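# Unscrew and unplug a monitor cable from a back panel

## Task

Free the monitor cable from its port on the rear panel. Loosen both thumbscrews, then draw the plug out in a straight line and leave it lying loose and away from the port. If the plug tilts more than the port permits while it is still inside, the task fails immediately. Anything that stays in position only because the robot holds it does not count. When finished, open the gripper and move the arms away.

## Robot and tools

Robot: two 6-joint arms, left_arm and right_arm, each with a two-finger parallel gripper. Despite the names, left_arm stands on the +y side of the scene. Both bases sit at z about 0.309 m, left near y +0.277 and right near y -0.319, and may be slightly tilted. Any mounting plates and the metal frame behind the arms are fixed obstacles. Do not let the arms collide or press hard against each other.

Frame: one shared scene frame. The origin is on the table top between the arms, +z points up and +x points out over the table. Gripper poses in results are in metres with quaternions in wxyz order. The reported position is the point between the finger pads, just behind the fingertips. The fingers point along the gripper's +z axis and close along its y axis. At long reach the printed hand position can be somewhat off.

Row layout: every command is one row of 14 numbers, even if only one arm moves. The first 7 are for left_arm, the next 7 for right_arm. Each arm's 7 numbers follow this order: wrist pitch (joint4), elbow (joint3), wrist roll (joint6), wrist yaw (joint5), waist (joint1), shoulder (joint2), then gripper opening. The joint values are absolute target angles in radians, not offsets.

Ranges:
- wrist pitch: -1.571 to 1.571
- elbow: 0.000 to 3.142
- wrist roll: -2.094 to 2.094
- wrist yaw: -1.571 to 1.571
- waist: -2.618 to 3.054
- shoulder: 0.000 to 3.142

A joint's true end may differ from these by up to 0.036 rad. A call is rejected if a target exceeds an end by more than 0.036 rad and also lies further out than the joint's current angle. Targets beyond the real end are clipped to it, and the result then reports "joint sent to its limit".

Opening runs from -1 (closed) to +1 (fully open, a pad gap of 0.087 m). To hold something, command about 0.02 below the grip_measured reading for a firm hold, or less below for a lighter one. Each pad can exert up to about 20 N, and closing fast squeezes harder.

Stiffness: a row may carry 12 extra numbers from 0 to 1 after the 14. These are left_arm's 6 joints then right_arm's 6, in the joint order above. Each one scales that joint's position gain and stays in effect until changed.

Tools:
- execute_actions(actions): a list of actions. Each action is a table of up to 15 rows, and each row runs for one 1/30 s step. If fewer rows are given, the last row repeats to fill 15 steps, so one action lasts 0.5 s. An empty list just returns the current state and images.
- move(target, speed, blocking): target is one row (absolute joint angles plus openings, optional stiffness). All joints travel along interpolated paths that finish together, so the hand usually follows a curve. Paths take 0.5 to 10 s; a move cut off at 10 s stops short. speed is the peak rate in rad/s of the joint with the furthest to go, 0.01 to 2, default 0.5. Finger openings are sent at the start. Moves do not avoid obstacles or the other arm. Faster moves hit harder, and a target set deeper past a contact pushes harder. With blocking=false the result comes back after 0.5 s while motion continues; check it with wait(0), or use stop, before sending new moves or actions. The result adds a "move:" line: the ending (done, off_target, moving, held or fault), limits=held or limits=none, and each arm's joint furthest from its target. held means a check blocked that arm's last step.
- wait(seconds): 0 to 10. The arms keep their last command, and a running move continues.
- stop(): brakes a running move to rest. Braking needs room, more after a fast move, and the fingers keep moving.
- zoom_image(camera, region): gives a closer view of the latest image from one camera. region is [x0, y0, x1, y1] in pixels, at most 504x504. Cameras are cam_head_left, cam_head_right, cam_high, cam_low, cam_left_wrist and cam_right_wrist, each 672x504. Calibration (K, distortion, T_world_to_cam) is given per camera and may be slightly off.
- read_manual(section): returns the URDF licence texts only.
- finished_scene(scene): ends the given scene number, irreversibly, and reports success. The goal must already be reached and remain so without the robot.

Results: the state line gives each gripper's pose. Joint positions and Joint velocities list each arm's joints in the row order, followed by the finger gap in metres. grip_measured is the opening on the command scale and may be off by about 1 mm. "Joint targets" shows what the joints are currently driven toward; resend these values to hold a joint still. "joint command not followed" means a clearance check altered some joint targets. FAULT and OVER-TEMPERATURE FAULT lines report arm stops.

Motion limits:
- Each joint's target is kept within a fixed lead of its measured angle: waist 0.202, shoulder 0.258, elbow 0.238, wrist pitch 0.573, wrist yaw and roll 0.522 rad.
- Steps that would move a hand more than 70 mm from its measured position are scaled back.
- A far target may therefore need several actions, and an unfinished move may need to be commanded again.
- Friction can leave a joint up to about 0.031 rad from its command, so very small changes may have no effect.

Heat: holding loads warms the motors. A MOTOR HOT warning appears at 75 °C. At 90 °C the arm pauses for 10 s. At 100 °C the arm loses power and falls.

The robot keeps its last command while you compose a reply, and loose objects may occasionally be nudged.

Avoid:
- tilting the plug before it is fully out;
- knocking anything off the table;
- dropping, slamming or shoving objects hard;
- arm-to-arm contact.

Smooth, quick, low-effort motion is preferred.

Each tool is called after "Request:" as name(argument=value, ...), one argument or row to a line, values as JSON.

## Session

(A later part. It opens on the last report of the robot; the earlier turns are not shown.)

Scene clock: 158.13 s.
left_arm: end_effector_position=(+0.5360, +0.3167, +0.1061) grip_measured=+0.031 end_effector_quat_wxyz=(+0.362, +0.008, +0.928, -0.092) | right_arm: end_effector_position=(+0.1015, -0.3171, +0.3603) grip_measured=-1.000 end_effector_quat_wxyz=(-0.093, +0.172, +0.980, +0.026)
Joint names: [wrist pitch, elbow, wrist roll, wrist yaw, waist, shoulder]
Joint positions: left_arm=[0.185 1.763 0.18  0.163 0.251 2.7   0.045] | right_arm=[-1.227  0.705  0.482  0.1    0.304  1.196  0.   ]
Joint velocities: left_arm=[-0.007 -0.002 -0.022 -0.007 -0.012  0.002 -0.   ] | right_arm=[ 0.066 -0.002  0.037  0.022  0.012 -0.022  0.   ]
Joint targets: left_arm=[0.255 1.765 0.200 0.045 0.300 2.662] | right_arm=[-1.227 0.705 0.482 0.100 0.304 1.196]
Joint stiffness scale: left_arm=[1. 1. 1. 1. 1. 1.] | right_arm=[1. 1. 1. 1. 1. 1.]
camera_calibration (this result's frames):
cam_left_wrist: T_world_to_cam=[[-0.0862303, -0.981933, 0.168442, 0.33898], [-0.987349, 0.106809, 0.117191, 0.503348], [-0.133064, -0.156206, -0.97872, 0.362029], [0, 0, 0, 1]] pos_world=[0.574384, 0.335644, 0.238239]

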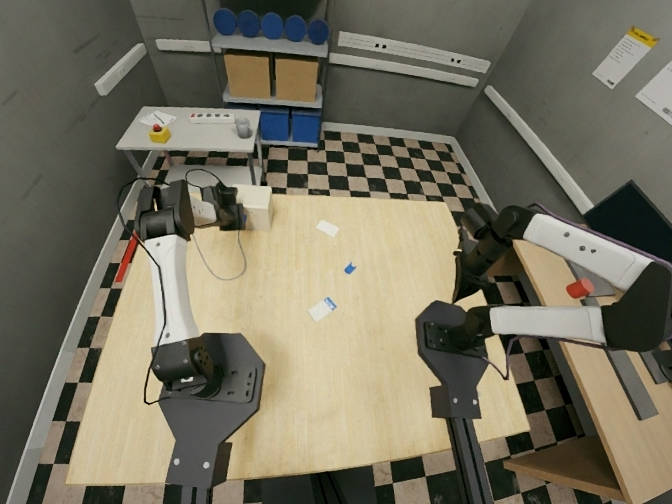

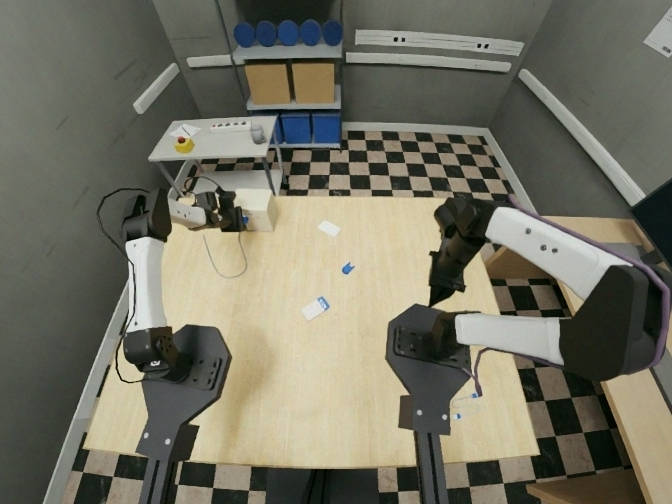

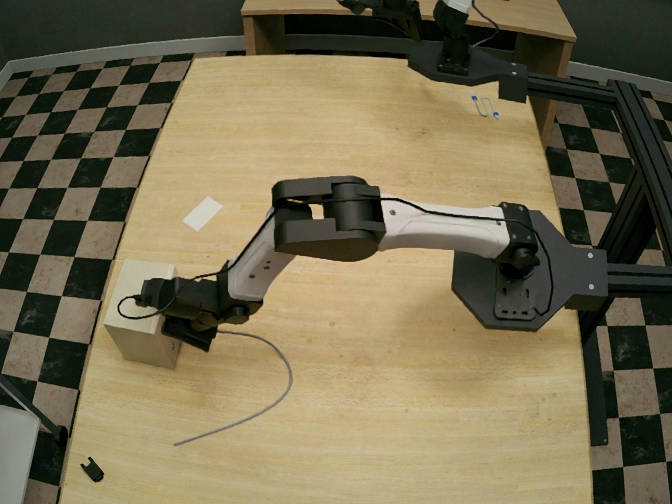

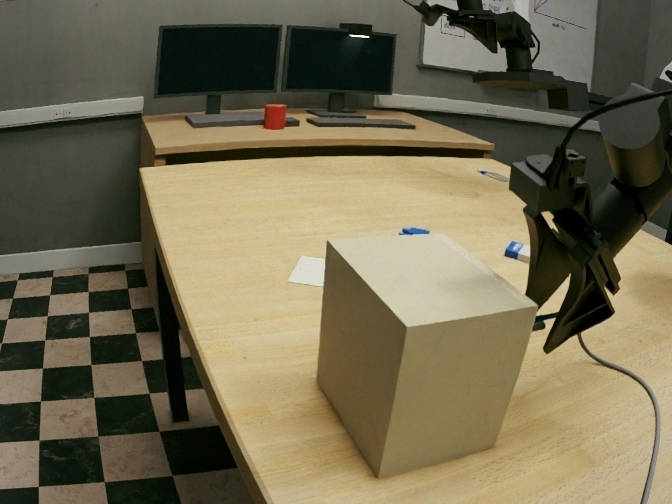

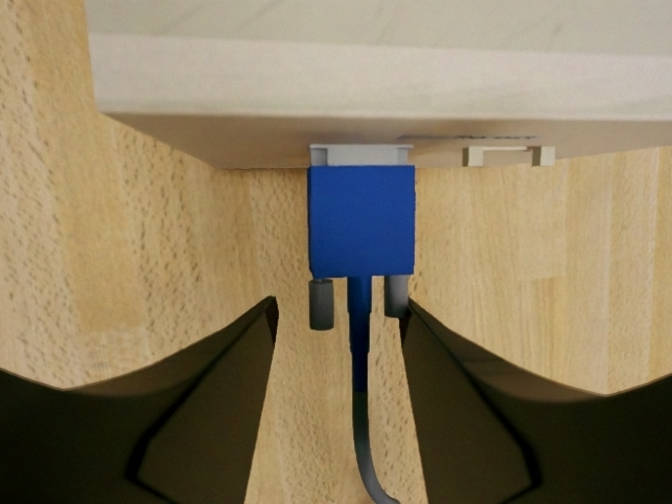

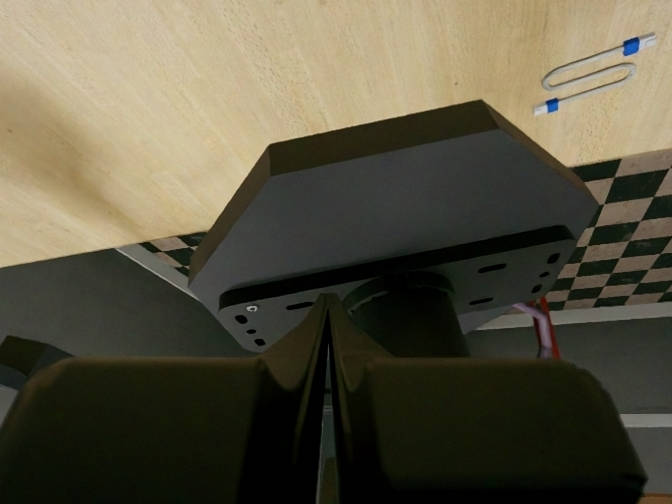

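Request:
execute_actions(
  actions=[
    [[0.19,1.763,0.175,0.175,0.25,2.7,0.6,-1.227,0.705,0.482,0.1,0.304,1.196,-1]],
    [[0.19,1.72,0.175,0.175,0.25,2.65,1,-1.227,0.705,0.482,0.1,0.304,1.196,-1]],
  ],
)

Request:
move(
  target=[0.575,1.712,0.667,-0.641,-0.061,2.838,1,-1.227,0.705,0.482,0.1,0.304,1.196,-1],
  speed=0.45,
)

Request:
execute_actions(
  actions=[
    [[0.575,1.74,0.667,-0.63,-0.05,2.838,-0.3,-1.227,0.705,0.482,0.1,0.304,1.196,-1]],
    [[0.575,1.745,0.667,-0.62,-0.045,2.838,-0.76,-1.227,0.705,0.482,0.1,0.304,1.196,-1]],
    [[0.582,1.749,0.672,-0.61,-0.036,2.848,-0.77,-1.227,0.705,0.482,0.1,0.304,1.196,-1]],
  ],
)

Scene clock: 159.70 s.
left_arm: end_effector_position=(+0.5420, +0.3184, +0.1262) grip_measured=+1.000 end_effector_quat_wxyz=(+0.376, +0.010, +0.922, -0.092) | right_arm: end_effector_position=(+0.1015, -0.3171, +0.3603) grip_measured=-1.000 end_effector_quat_wxyz=(-0.093, +0.172, +0.980, +0.026)
Joint names: [wrist pitch, elbow, wrist roll, wrist yaw, waist, shoulder]
Joint positions: left_arm=[0.193 1.737 0.179 0.167 0.248 2.652 0.087] | right_arm=[-1.227  0.705  0.482  0.1    0.304  1.196  0.   ]
Joint velocities: left_arm=[ 0.066 -0.007  0.051 -0.007  0.022  0.007  0.   ] | right_arm=[-0.037  0.027  0.022 -0.022 -0.002  0.012  0.   ]
Joint targets: left_arm=[0.190 1.720 0.175 0.175 0.250 2.650] | right_arm=[-1.227 0.705 0.482 0.100 0.304 1.196]
Joint stiffness scale: left_arm=[1. 1. 1. 1. 1. 1.] | right_arm=[1. 1. 1. 1. 1. 1.]
camera_calibration (this result's frames):
cam_left_wrist: T_world_to_cam=[[-0.0916011, -0.982142, 0.164338, 0.341294], [-0.990454, 0.106931, 0.0869844, 0.512157], [-0.103004, -0.154801, -0.982561, 0.366537], [0, 0, 0, 1]] pos_world=[0.576286, 0.337174, 0.259508]

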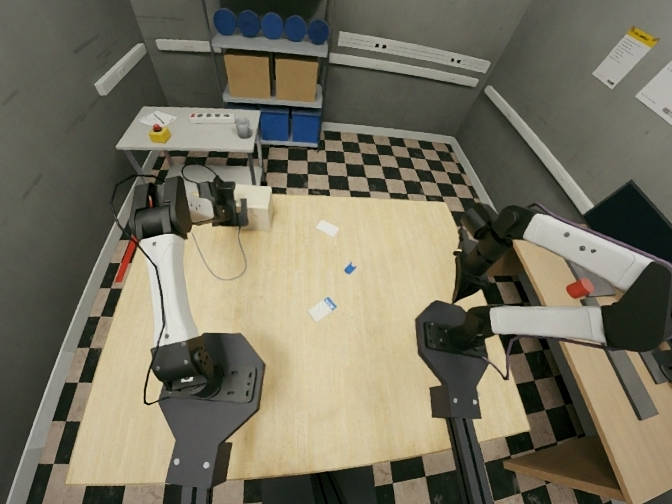

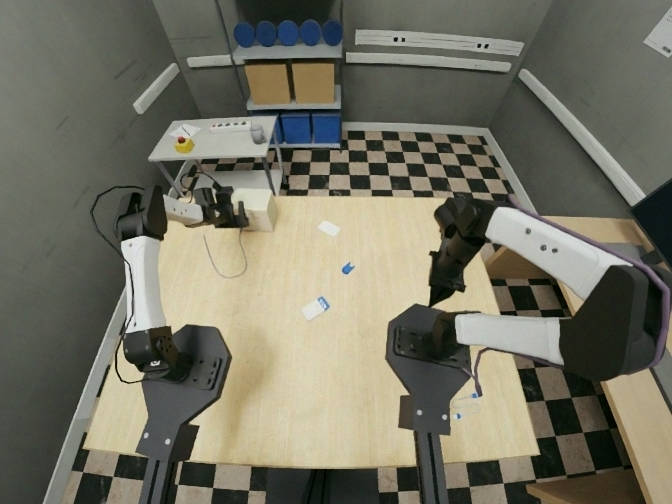

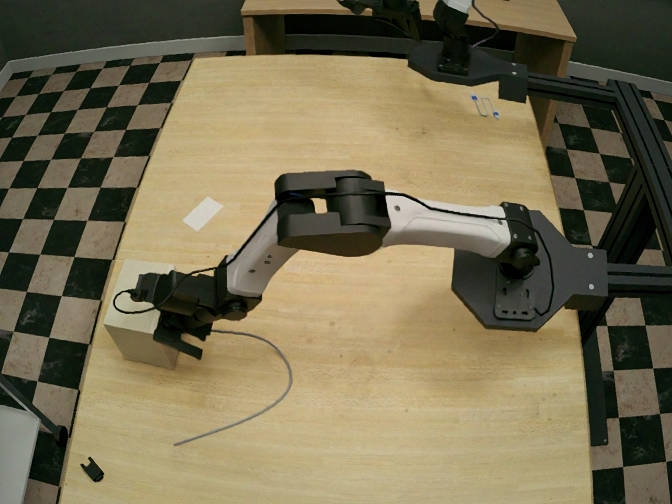

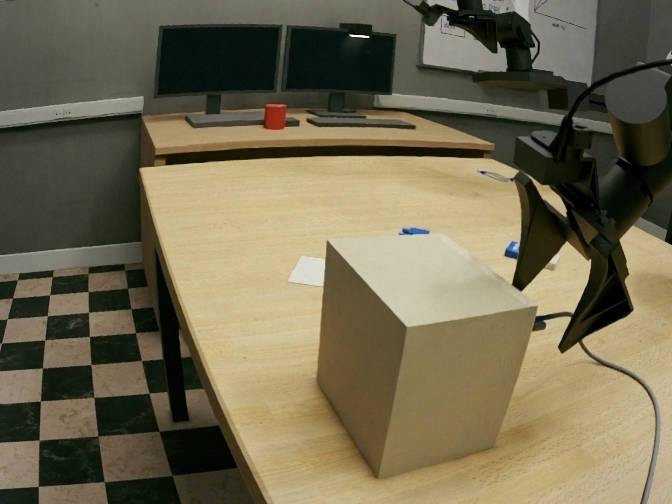

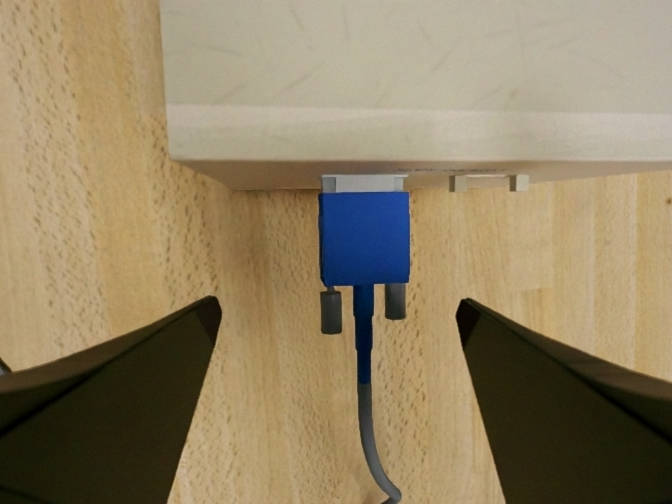

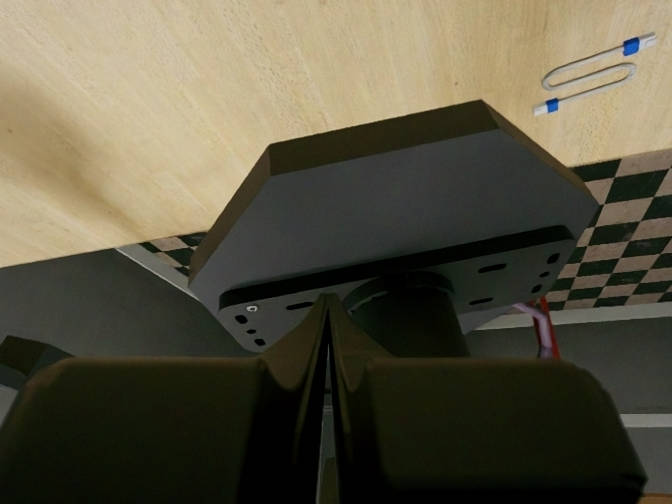

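Scene clock: 162.27 s.
left_arm: end_effector_position=(+0.5451, +0.2780, +0.1287) grip_measured=+1.000 end_effector_quat_wxyz=(+0.373, +0.165, +0.864, +0.294) | right_arm: end_effector_position=(+0.1015, -0.3171, +0.3603) grip_measured=-1.000 end_effector_quat_wxyz=(-0.093, +0.172, +0.980, +0.026)
Joint names: [wrist pitch, elbow, wrist roll, wrist yaw, waist, shoulder]
Joint positions: left_arm=[ 0.569  1.737  0.66  -0.629 -0.059  2.821  0.087] | right_arm=[-1.227  0.705  0.482  0.1    0.304  1.196  0.   ]
Joint velocities: left_arm=[-0.037 -0.002  0.022  0.022 -0.017 -0.007  0.   ] | right_arm=[-0.051  0.007  0.022  0.007  0.012  0.017  0.   ]
Joint targets: left_arm=[0.575 1.712 0.667 -0.641 -0.061 2.838] | right_arm=[-1.227 0.705 0.482 0.100 0.304 1.196]
Joint stiffness scale: left_arm=[1. 1. 1. 1. 1. 1.] | right_arm=[1. 1. 1. 1. 1. 1.]
move: off_target (left_arm); limits=none; left_arm: farthest joint: the elbow, 0.025 radians from its target (0.025 radians at the start); right_arm: farthest joint: the waist, 0.000 radians from its target (0.000 radians at the start)
camera_calibration (this result's frames):
cam_left_wrist: T_world_to_cam=[[-0.0703943, -0.774424, -0.628739, 0.334195], [-0.997013, 0.0345524, 0.0690682, 0.54537], [-0.0317636, 0.631723, -0.774543, 0.0788362], [0, 0, 0, 1]] pos_world=[0.569771, 0.190162, 0.233516]

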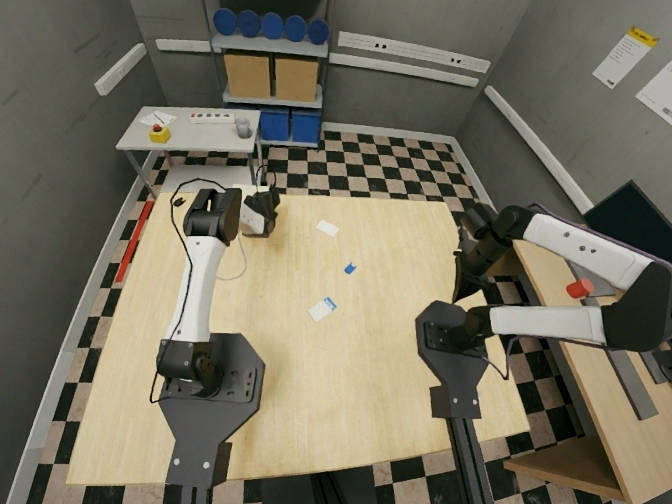

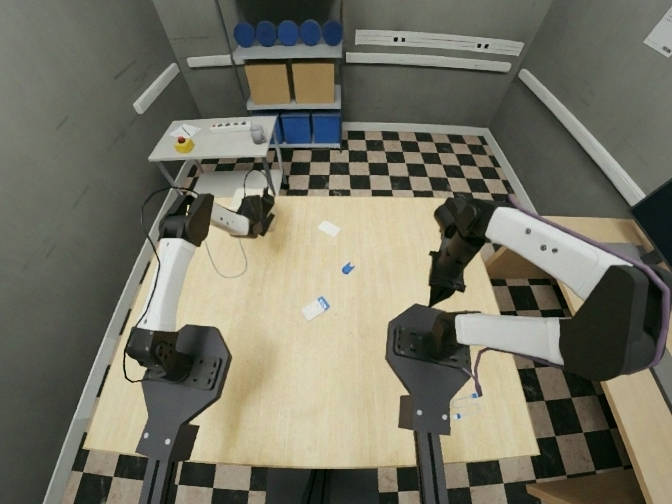

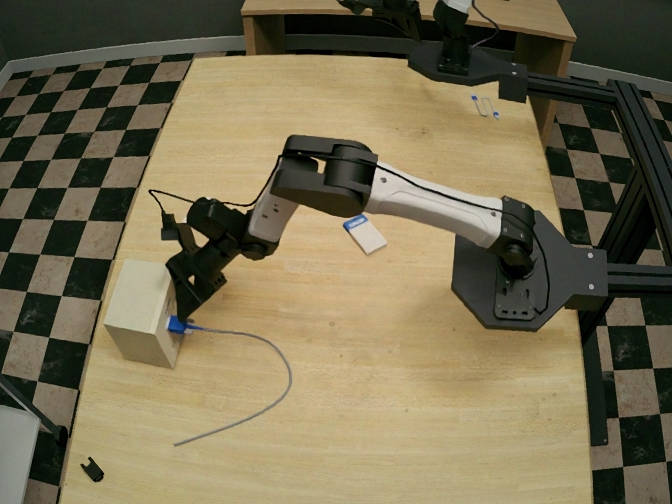

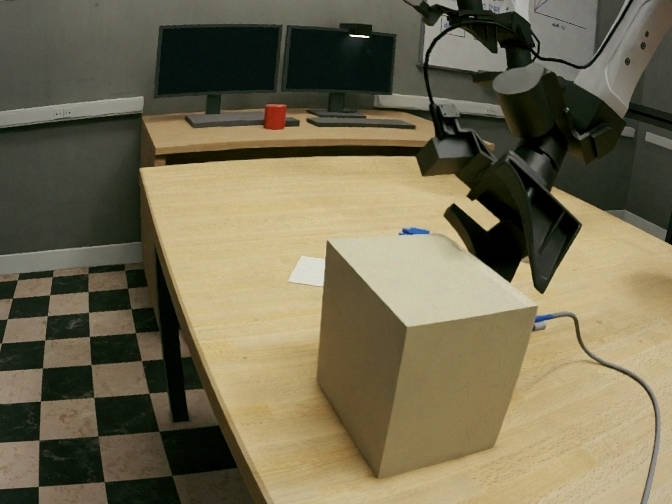

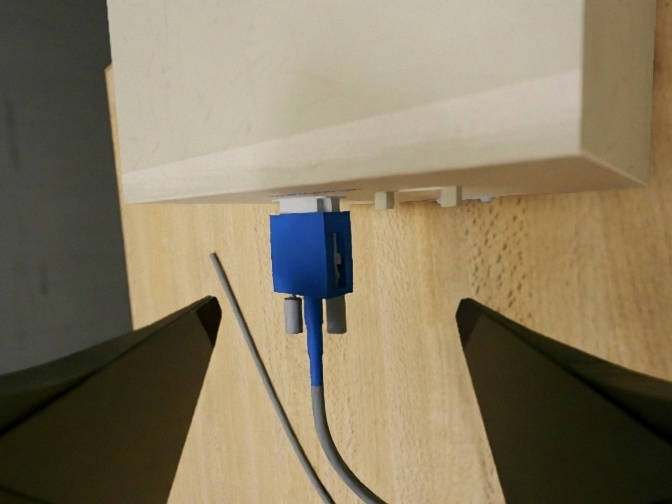

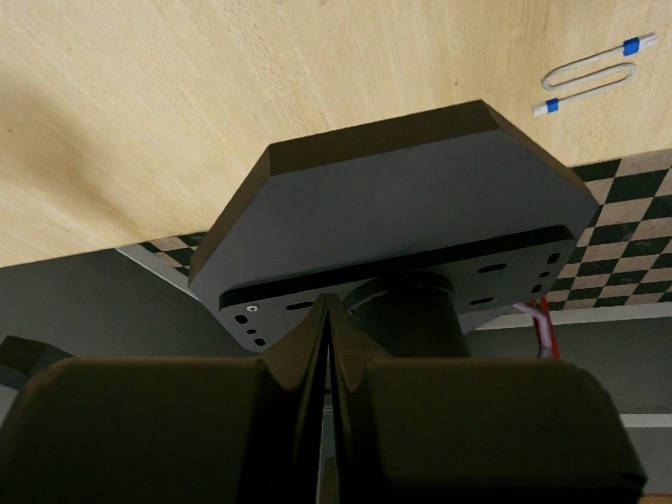

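Scene clock: 163.77 s.
left_arm: end_effector_position=(+0.5438, +0.2856, +0.1234) grip_measured=-0.770 end_effector_quat_wxyz=(+0.370, +0.163, +0.866, +0.295) | right_arm: end_effector_position=(+0.1015, -0.3171, +0.3603) grip_measured=-1.000 end_effector_quat_wxyz=(-0.093, +0.172, +0.980, +0.026)
Joint names: [wrist pitch, elbow, wrist roll, wrist yaw, waist, shoulder]
Joint positions: left_arm=[ 0.576  1.737  0.665 -0.622 -0.043  2.829  0.01 ] | right_arm=[-1.227  0.705  0.482  0.1    0.304  1.196  0.   ]
Joint velocities: left_arm=[ 0.022 -0.012 -0.022  0.022 -0.007 -0.007 -0.   ] | right_arm=[-0.037 -0.007 -0.037 -0.007  0.002  0.007  0.   ]
Joint targets: left_arm=[0.582 1.749 0.672 -0.610 -0.036 2.848] | right_arm=[-1.227 0.705 0.482 0.100 0.304 1.196]
Joint stiffness scale: left_arm=[1. 1. 1. 1. 1. 1.] | right_arm=[1. 1. 1. 1. 1. 1.]
camera_calibration (this result's frames):
cam_left_wrist: T_world_to_cam=[[-0.0691929, -0.774225, -0.629117, 0.335998], [-0.996825, 0.0287587, 0.0742429, 0.545078], [-0.0393881, 0.632257, -0.773757, 0.0737156], [0, 0, 0, 1]] pos_world=[0.5695, 0.197855, 0.227952]

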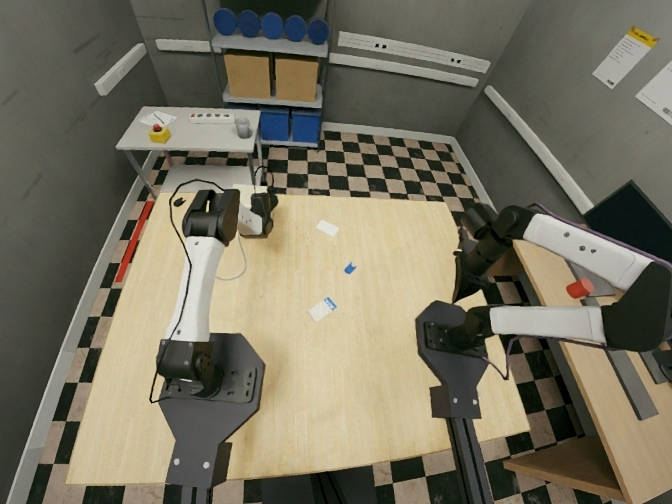

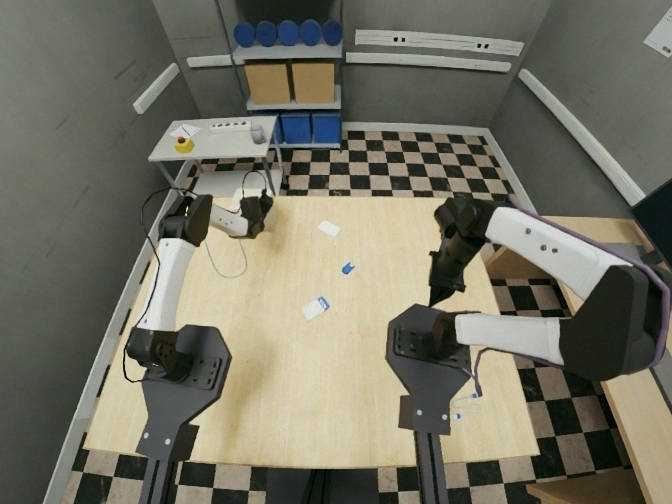

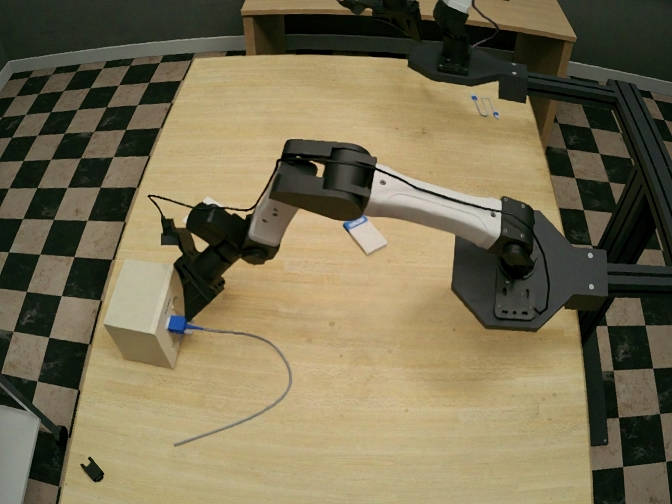

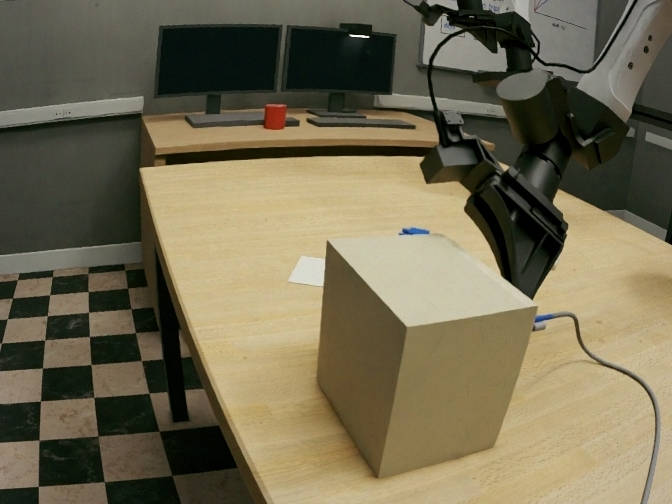

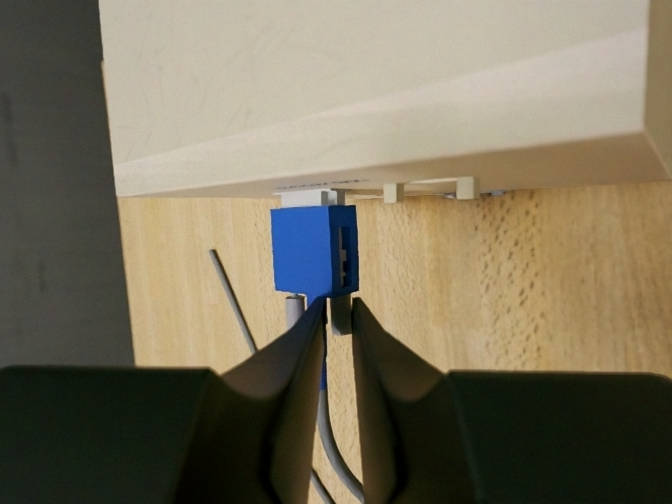

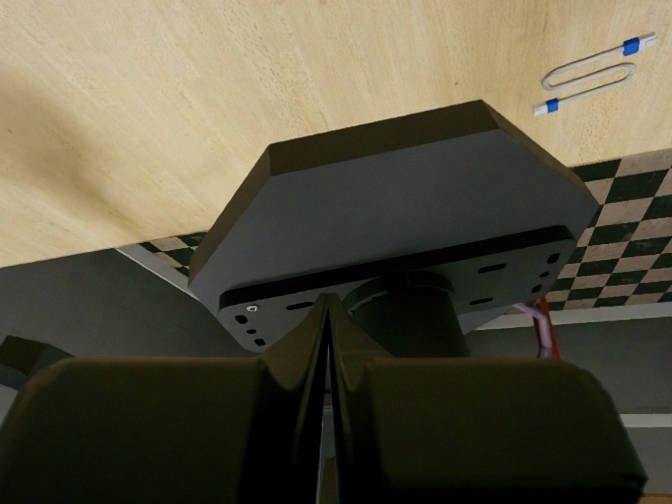

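Request:
execute_actions(
  actions=[],
)

Scene clock: 165.33 s.
left_arm: end_effector_position=(+0.5438, +0.2856, +0.1233) grip_measured=-0.770 end_effector_quat_wxyz=(+0.370, +0.164, +0.866, +0.295) | right_arm: end_effector_position=(+0.1015, -0.3171, +0.3603) grip_measured=-1.000 end_effector_quat_wxyz=(-0.093, +0.172, +0.980, +0.026)
Joint names: [wrist pitch, elbow, wrist roll, wrist yaw, waist, shoulder]
Joint positions: left_arm=[ 0.576  1.737  0.665 -0.621 -0.043  2.829  0.01 ] | right_arm=[-1.227  0.705  0.482  0.1    0.304  1.196  0.   ]
Joint velocities: left_arm=[-0.007 -0.002 -0.081 -0.037  0.017  0.022 -0.   ] | right_arm=[-0.022 -0.027 -0.007 -0.022  0.002 -0.002  0.   ]
Joint targets: left_arm=[0.582 1.749 0.672 -0.610 -0.036 2.848] | right_arm=[-1.227 0.705 0.482 0.100 0.304 1.196]
Joint stiffness scale: left_arm=[1. 1. 1. 1. 1. 1.] | right_arm=[1. 1. 1. 1. 1. 1.]
camera_calibration (this result's frames):
cam_left_wrist: T_world_to_cam=[[-0.0694146, -0.77434, -0.628951, 0.336079], [-0.996819, 0.0290858, 0.0742053, 0.54502], [-0.0391665, 0.632101, -0.773895, 0.0736819], [0, 0, 0, 1]] pos_world=[0.569501, 0.197812, 0.227956]

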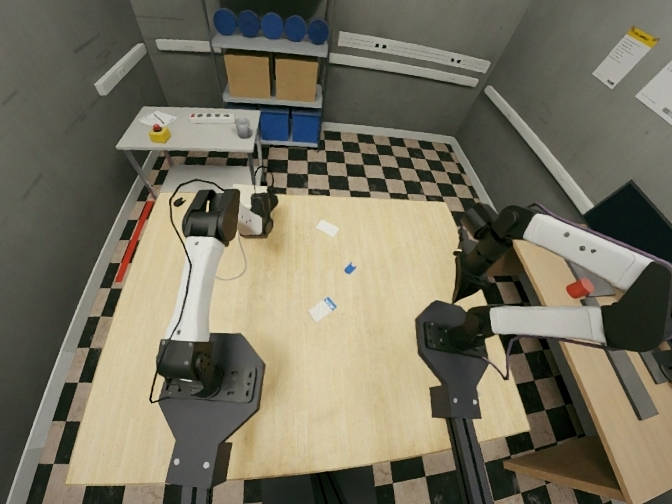

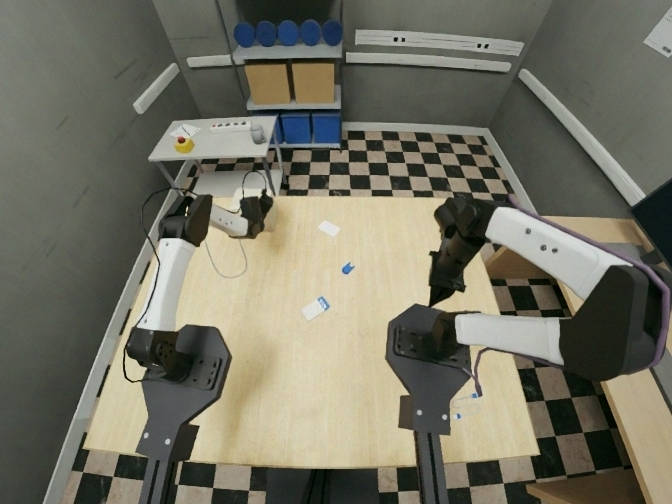

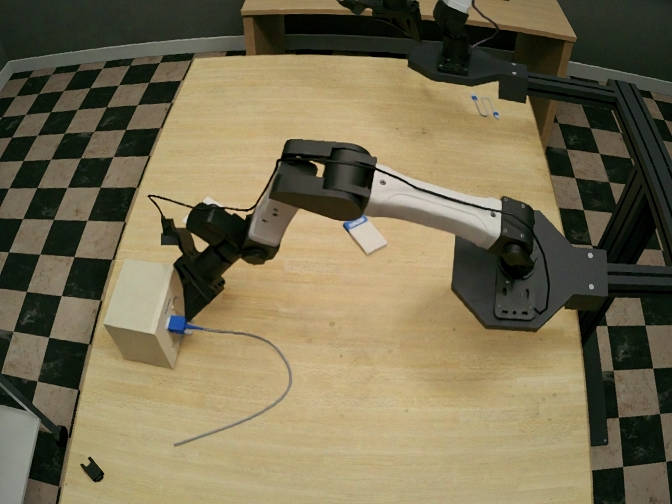

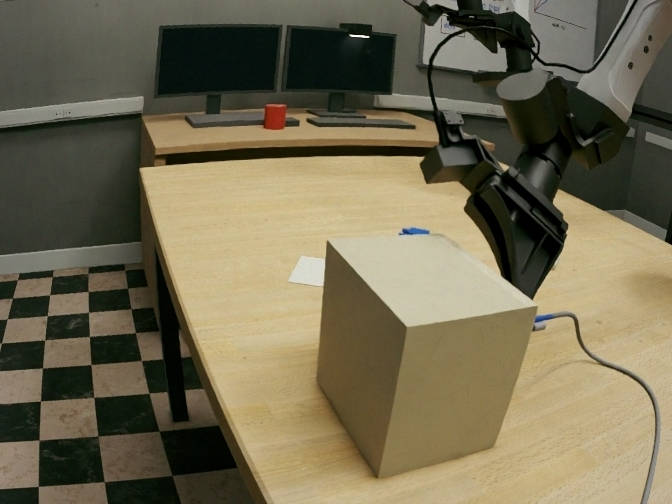

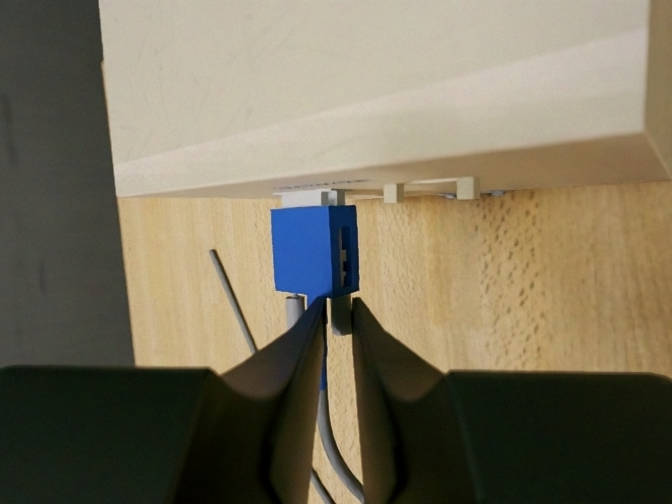

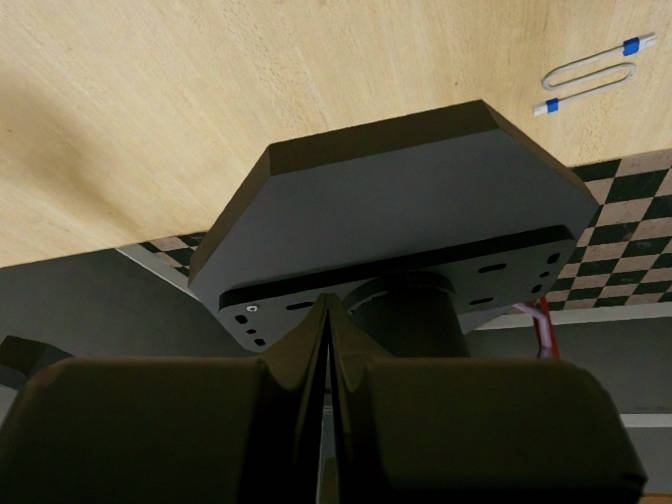

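Request:
execute_actions(
  actions=[
    [[0.583,1.75,0.674,-0.601,-0.034,2.856,-0.77,-1.227,0.705,0.482,0.1,0.304,1.196,-1]],
    [[0.585,1.75,0.676,-0.603,-0.025,2.863,-0.78,-1.227,0.705,0.482,0.1,0.304,1.196,-1]],
  ],
)

Request:
zoom_image(
  camera="cam_left_wrist",
  region=[240, 200, 440, 380],
)

Scene clock: 166.50 s.
left_arm: end_effector_position=(+0.5419, +0.2889, +0.1168) grip_measured=-0.780 end_effector_quat_wxyz=(+0.368, +0.166, +0.867, +0.294) | right_arm: end_effector_position=(+0.1015, -0.3171, +0.3603) grip_measured=-1.000 end_effector_quat_wxyz=(-0.093, +0.172, +0.980, +0.026)
Joint names: [wrist pitch, elbow, wrist roll, wrist yaw, waist, shoulder]
Joint positions: left_arm=[ 0.585  1.737  0.671 -0.612 -0.035  2.841  0.01 ] | right_arm=[-1.227  0.705  0.482  0.1    0.304  1.196  0.   ]
Joint velocities: left_arm=[ 0.066 -0.017 -0.007  0.007  0.012 -0.012  0.001] | right_arm=[-0.022  0.002  0.007 -0.051  0.017 -0.012  0.   ]
Joint targets: left_arm=[0.585 1.750 0.676 -0.603 -0.025 2.863] | right_arm=[-1.227 0.705 0.482 0.100 0.304 1.196]
Joint stiffness scale: left_arm=[1. 1. 1. 1. 1. 1.] | right_arm=[1. 1. 1. 1. 1. 1.]
camera_calibration (this result's frames):
cam_left_wrist: T_world_to_cam=[[-0.0755157, -0.773977, -0.628695, 0.337551], [-0.996244, 0.0317694, 0.0805529, 0.541662], [-0.0423728, 0.632417, -0.773469, 0.0680482], [0, 0, 0, 1]] pos_world=[0.568001, 0.201014, 0.221217]

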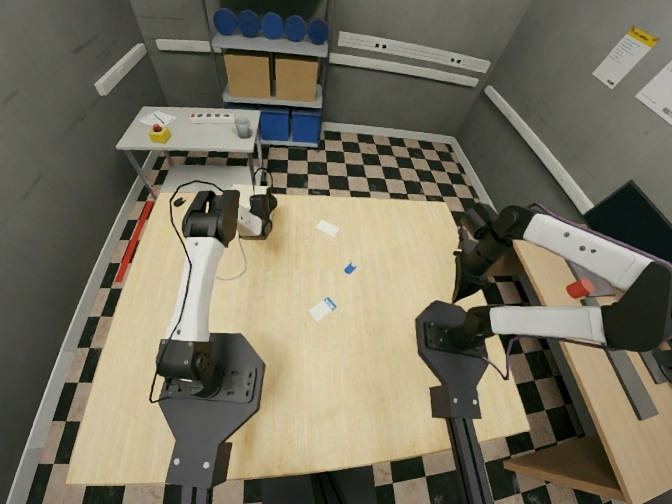

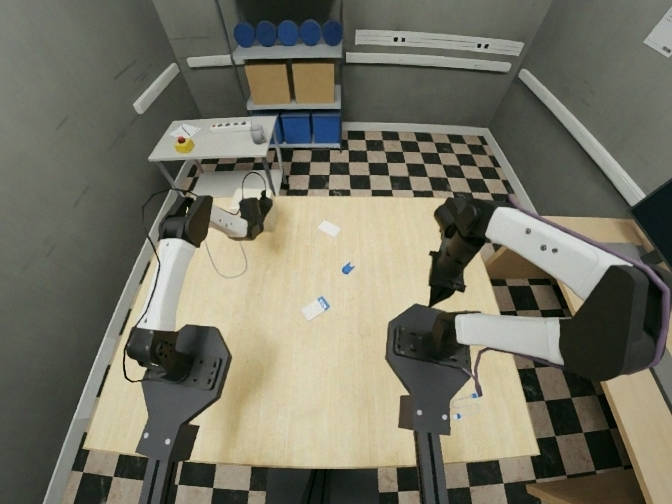

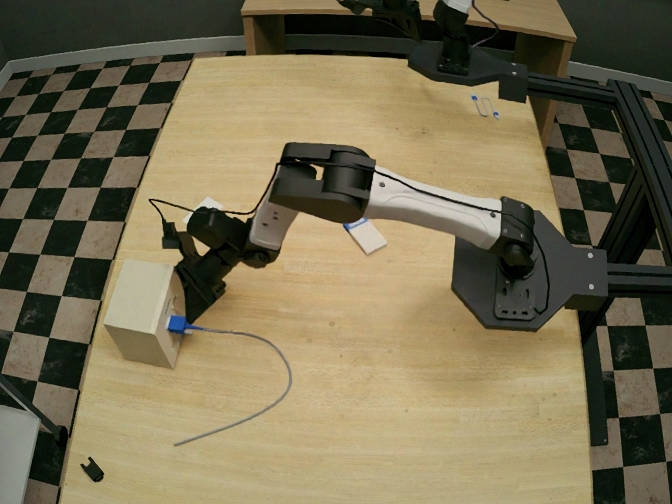

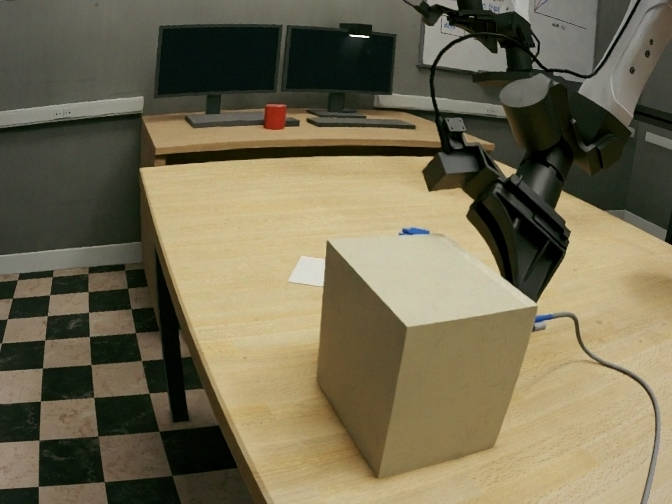

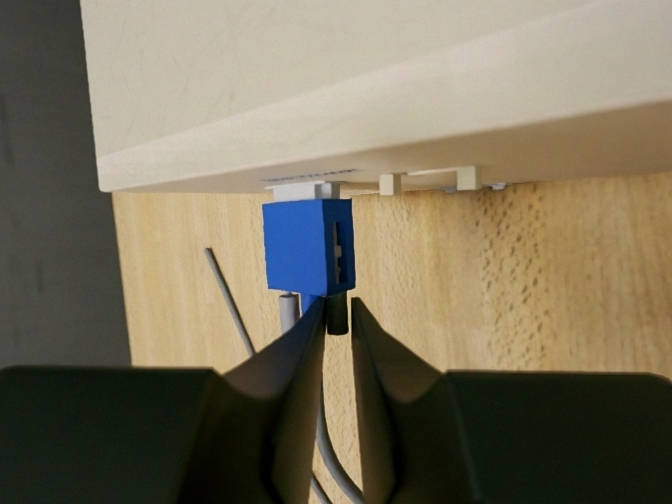

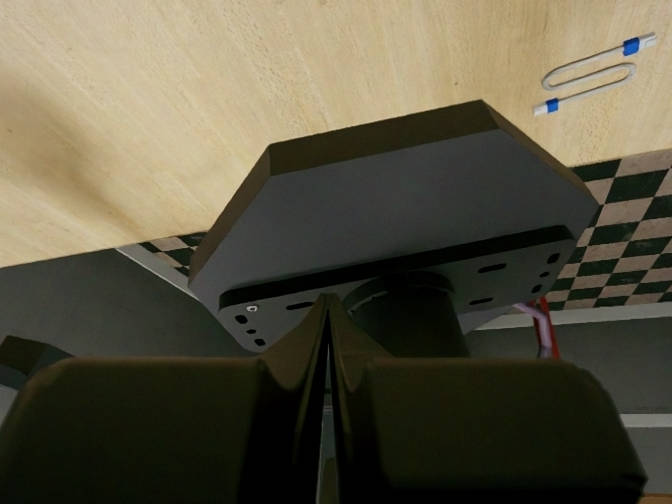

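Region (240, 200, 440, 380) of cam_left_wrist's 672x504 image, scaled by 2.520, with more detail than that image has; it fills the top 454 rows of this view, and the rest is white.

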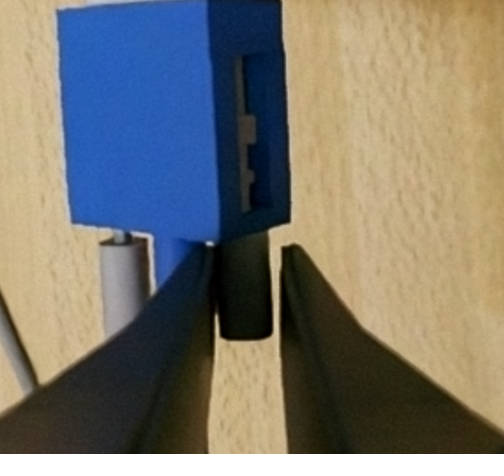

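Centred. Close.

Request:
execute_actions(
  actions=[
    [[0.585,1.75,0.676,-0.603,-0.025,2.863,-0.8,-1.227,0.705,0.482,0.1,0.304,1.196,-1],[0.585,1.75,0.676,-0.603,-0.025,2.863,-0.81,-1.227,0.705,0.482,0.1,0.304,1.196,-1],[0.585,1.75,0.676,-0.603,-0.025,2.863,-0.82,-1.227,0.705,0.482,0.1,0.304,1.196,-1],[0.585,1.75,0.676,-0.603,-0.025,2.863,-0.83,-1.227,0.705,0.482,0.1,0.304,1.196,-1],[0.585,1.75,0.676,-0.603,-0.025,2.863,-0.84,-1.227,0.705,0.482,0.1,0.304,1.196,-1],[0.585,1.75,0.676,-0.603,-0.025,2.863,-0.85,-1.227,0.705,0.482,0.1,0.304,1.196,-1],[0.585,1.75,0.676,-0.603,-0.025,2.863,-0.86,-1.227,0.705,0.482,0.1,0.304,1.196,-1],[0.585,1.75,0.676,-0.603,-0.025,2.863,-0.88,-1.227,0.705,0.482,0.1,0.304,1.196,-1],[0.585,1.75,0.676,-0.603,-0.025,2.863,-0.9,-1.227,0.705,0.482,0.1,0.304,1.196,-1]],
    [[0.57,1.722,0.666,-0.603,-0.028,2.838,-0.9,-1.227,0.705,0.482,0.1,0.304,1.196,-1]],
  ],
)

Request:
zoom_image(
  camera="cam_left_wrist",
  region=[240, 200, 440, 380],
)

Scene clock: 168.33 s.
left_arm: end_effector_position=(+0.5420, +0.2893, +0.1170) grip_measured=-0.841 end_effector_quat_wxyz=(+0.368, +0.165, +0.866, +0.294) | right_arm: end_effector_position=(+0.1015, -0.3171, +0.3603) grip_measured=-1.000 end_effector_quat_wxyz=(-0.093, +0.172, +0.980, +0.026)
Joint names: [wrist pitch, elbow, wrist roll, wrist yaw, waist, shoulder]
Joint positions: left_arm=[ 0.587  1.737  0.671 -0.613 -0.034  2.841  0.007] | right_arm=[-1.227  0.705  0.482  0.1    0.304  1.196  0.   ]
Joint velocities: left_arm=[-0.051  0.002 -0.051  0.007  0.012 -0.007  0.   ] | right_arm=[-0.051  0.007  0.022 -0.007 -0.012  0.012  0.   ]
Joint targets: left_arm=[0.570 1.722 0.666 -0.603 -0.028 2.838] | right_arm=[-1.227 0.705 0.482 0.100 0.304 1.196]
Joint stiffness scale: left_arm=[1. 1. 1. 1. 1. 1.] | right_arm=[1. 1. 1. 1. 1. 1.]
camera_calibration (this result's frames):
cam_left_wrist: T_world_to_cam=[[-0.0734501, -0.77378, -0.629182, 0.336909], [-0.996399, 0.030138, 0.0792543, 0.542442], [-0.0423631, 0.632737, -0.773207, 0.067841], [0, 0, 0, 1]] pos_world=[0.568108, 0.20142, 0.221441]

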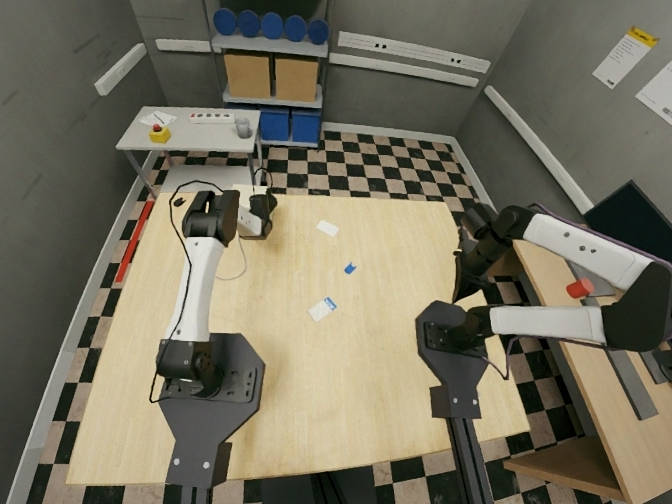

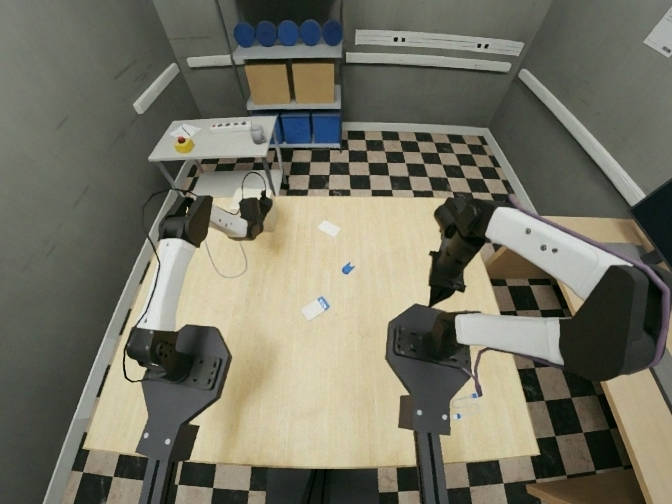

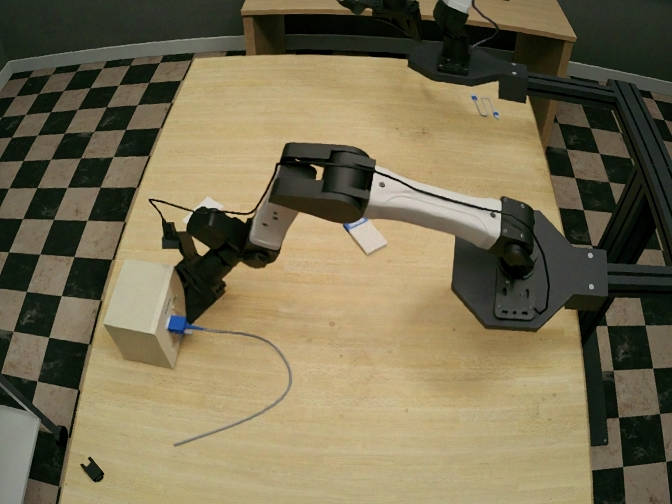

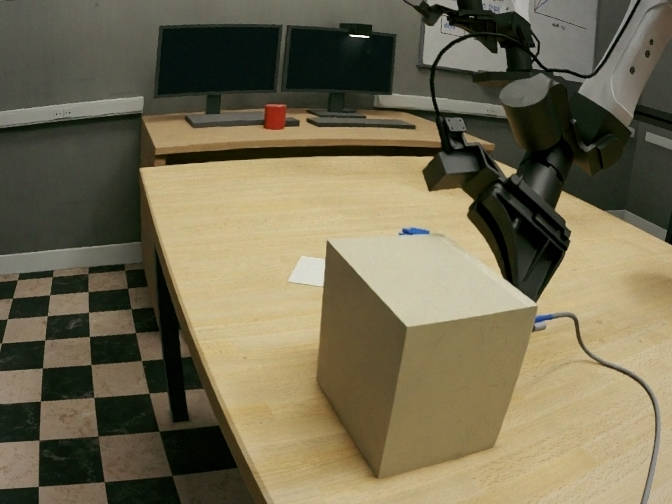

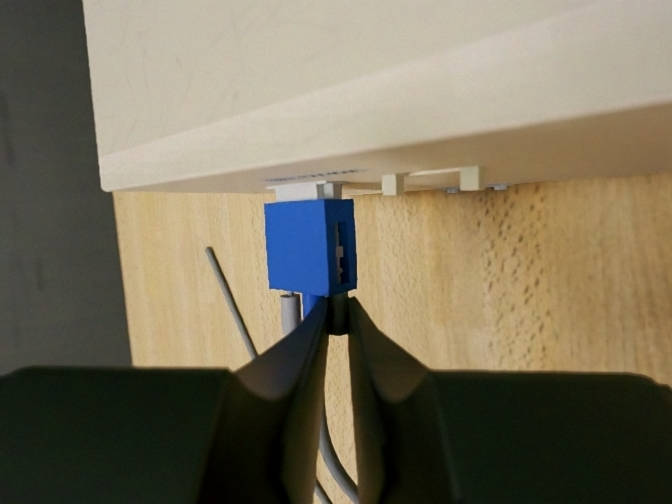

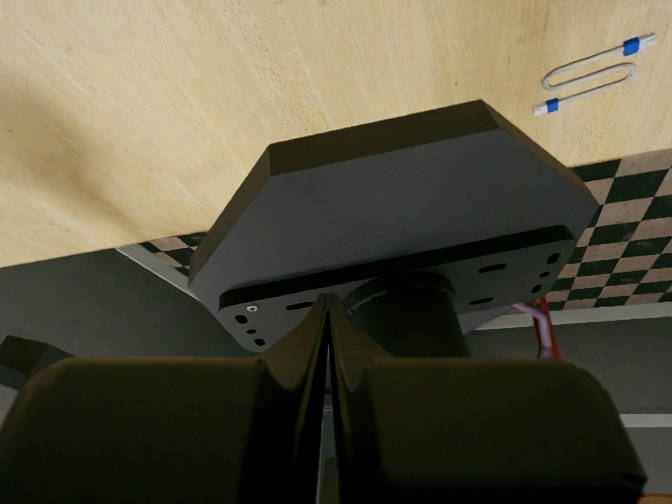

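Region (240, 200, 440, 380) of cam_left_wrist's 672x504 image, scaled by 2.520, with more detail than that image has; it fills the top 454 rows of this view, and the rest is white.

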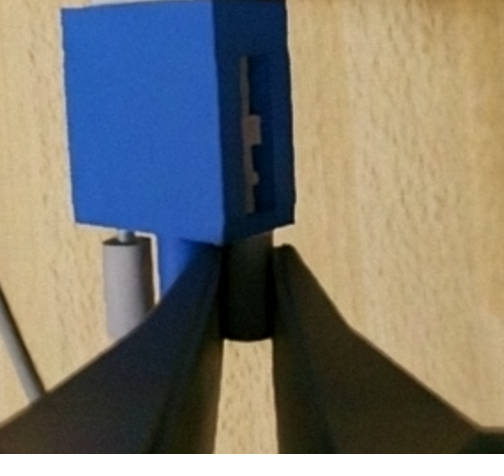

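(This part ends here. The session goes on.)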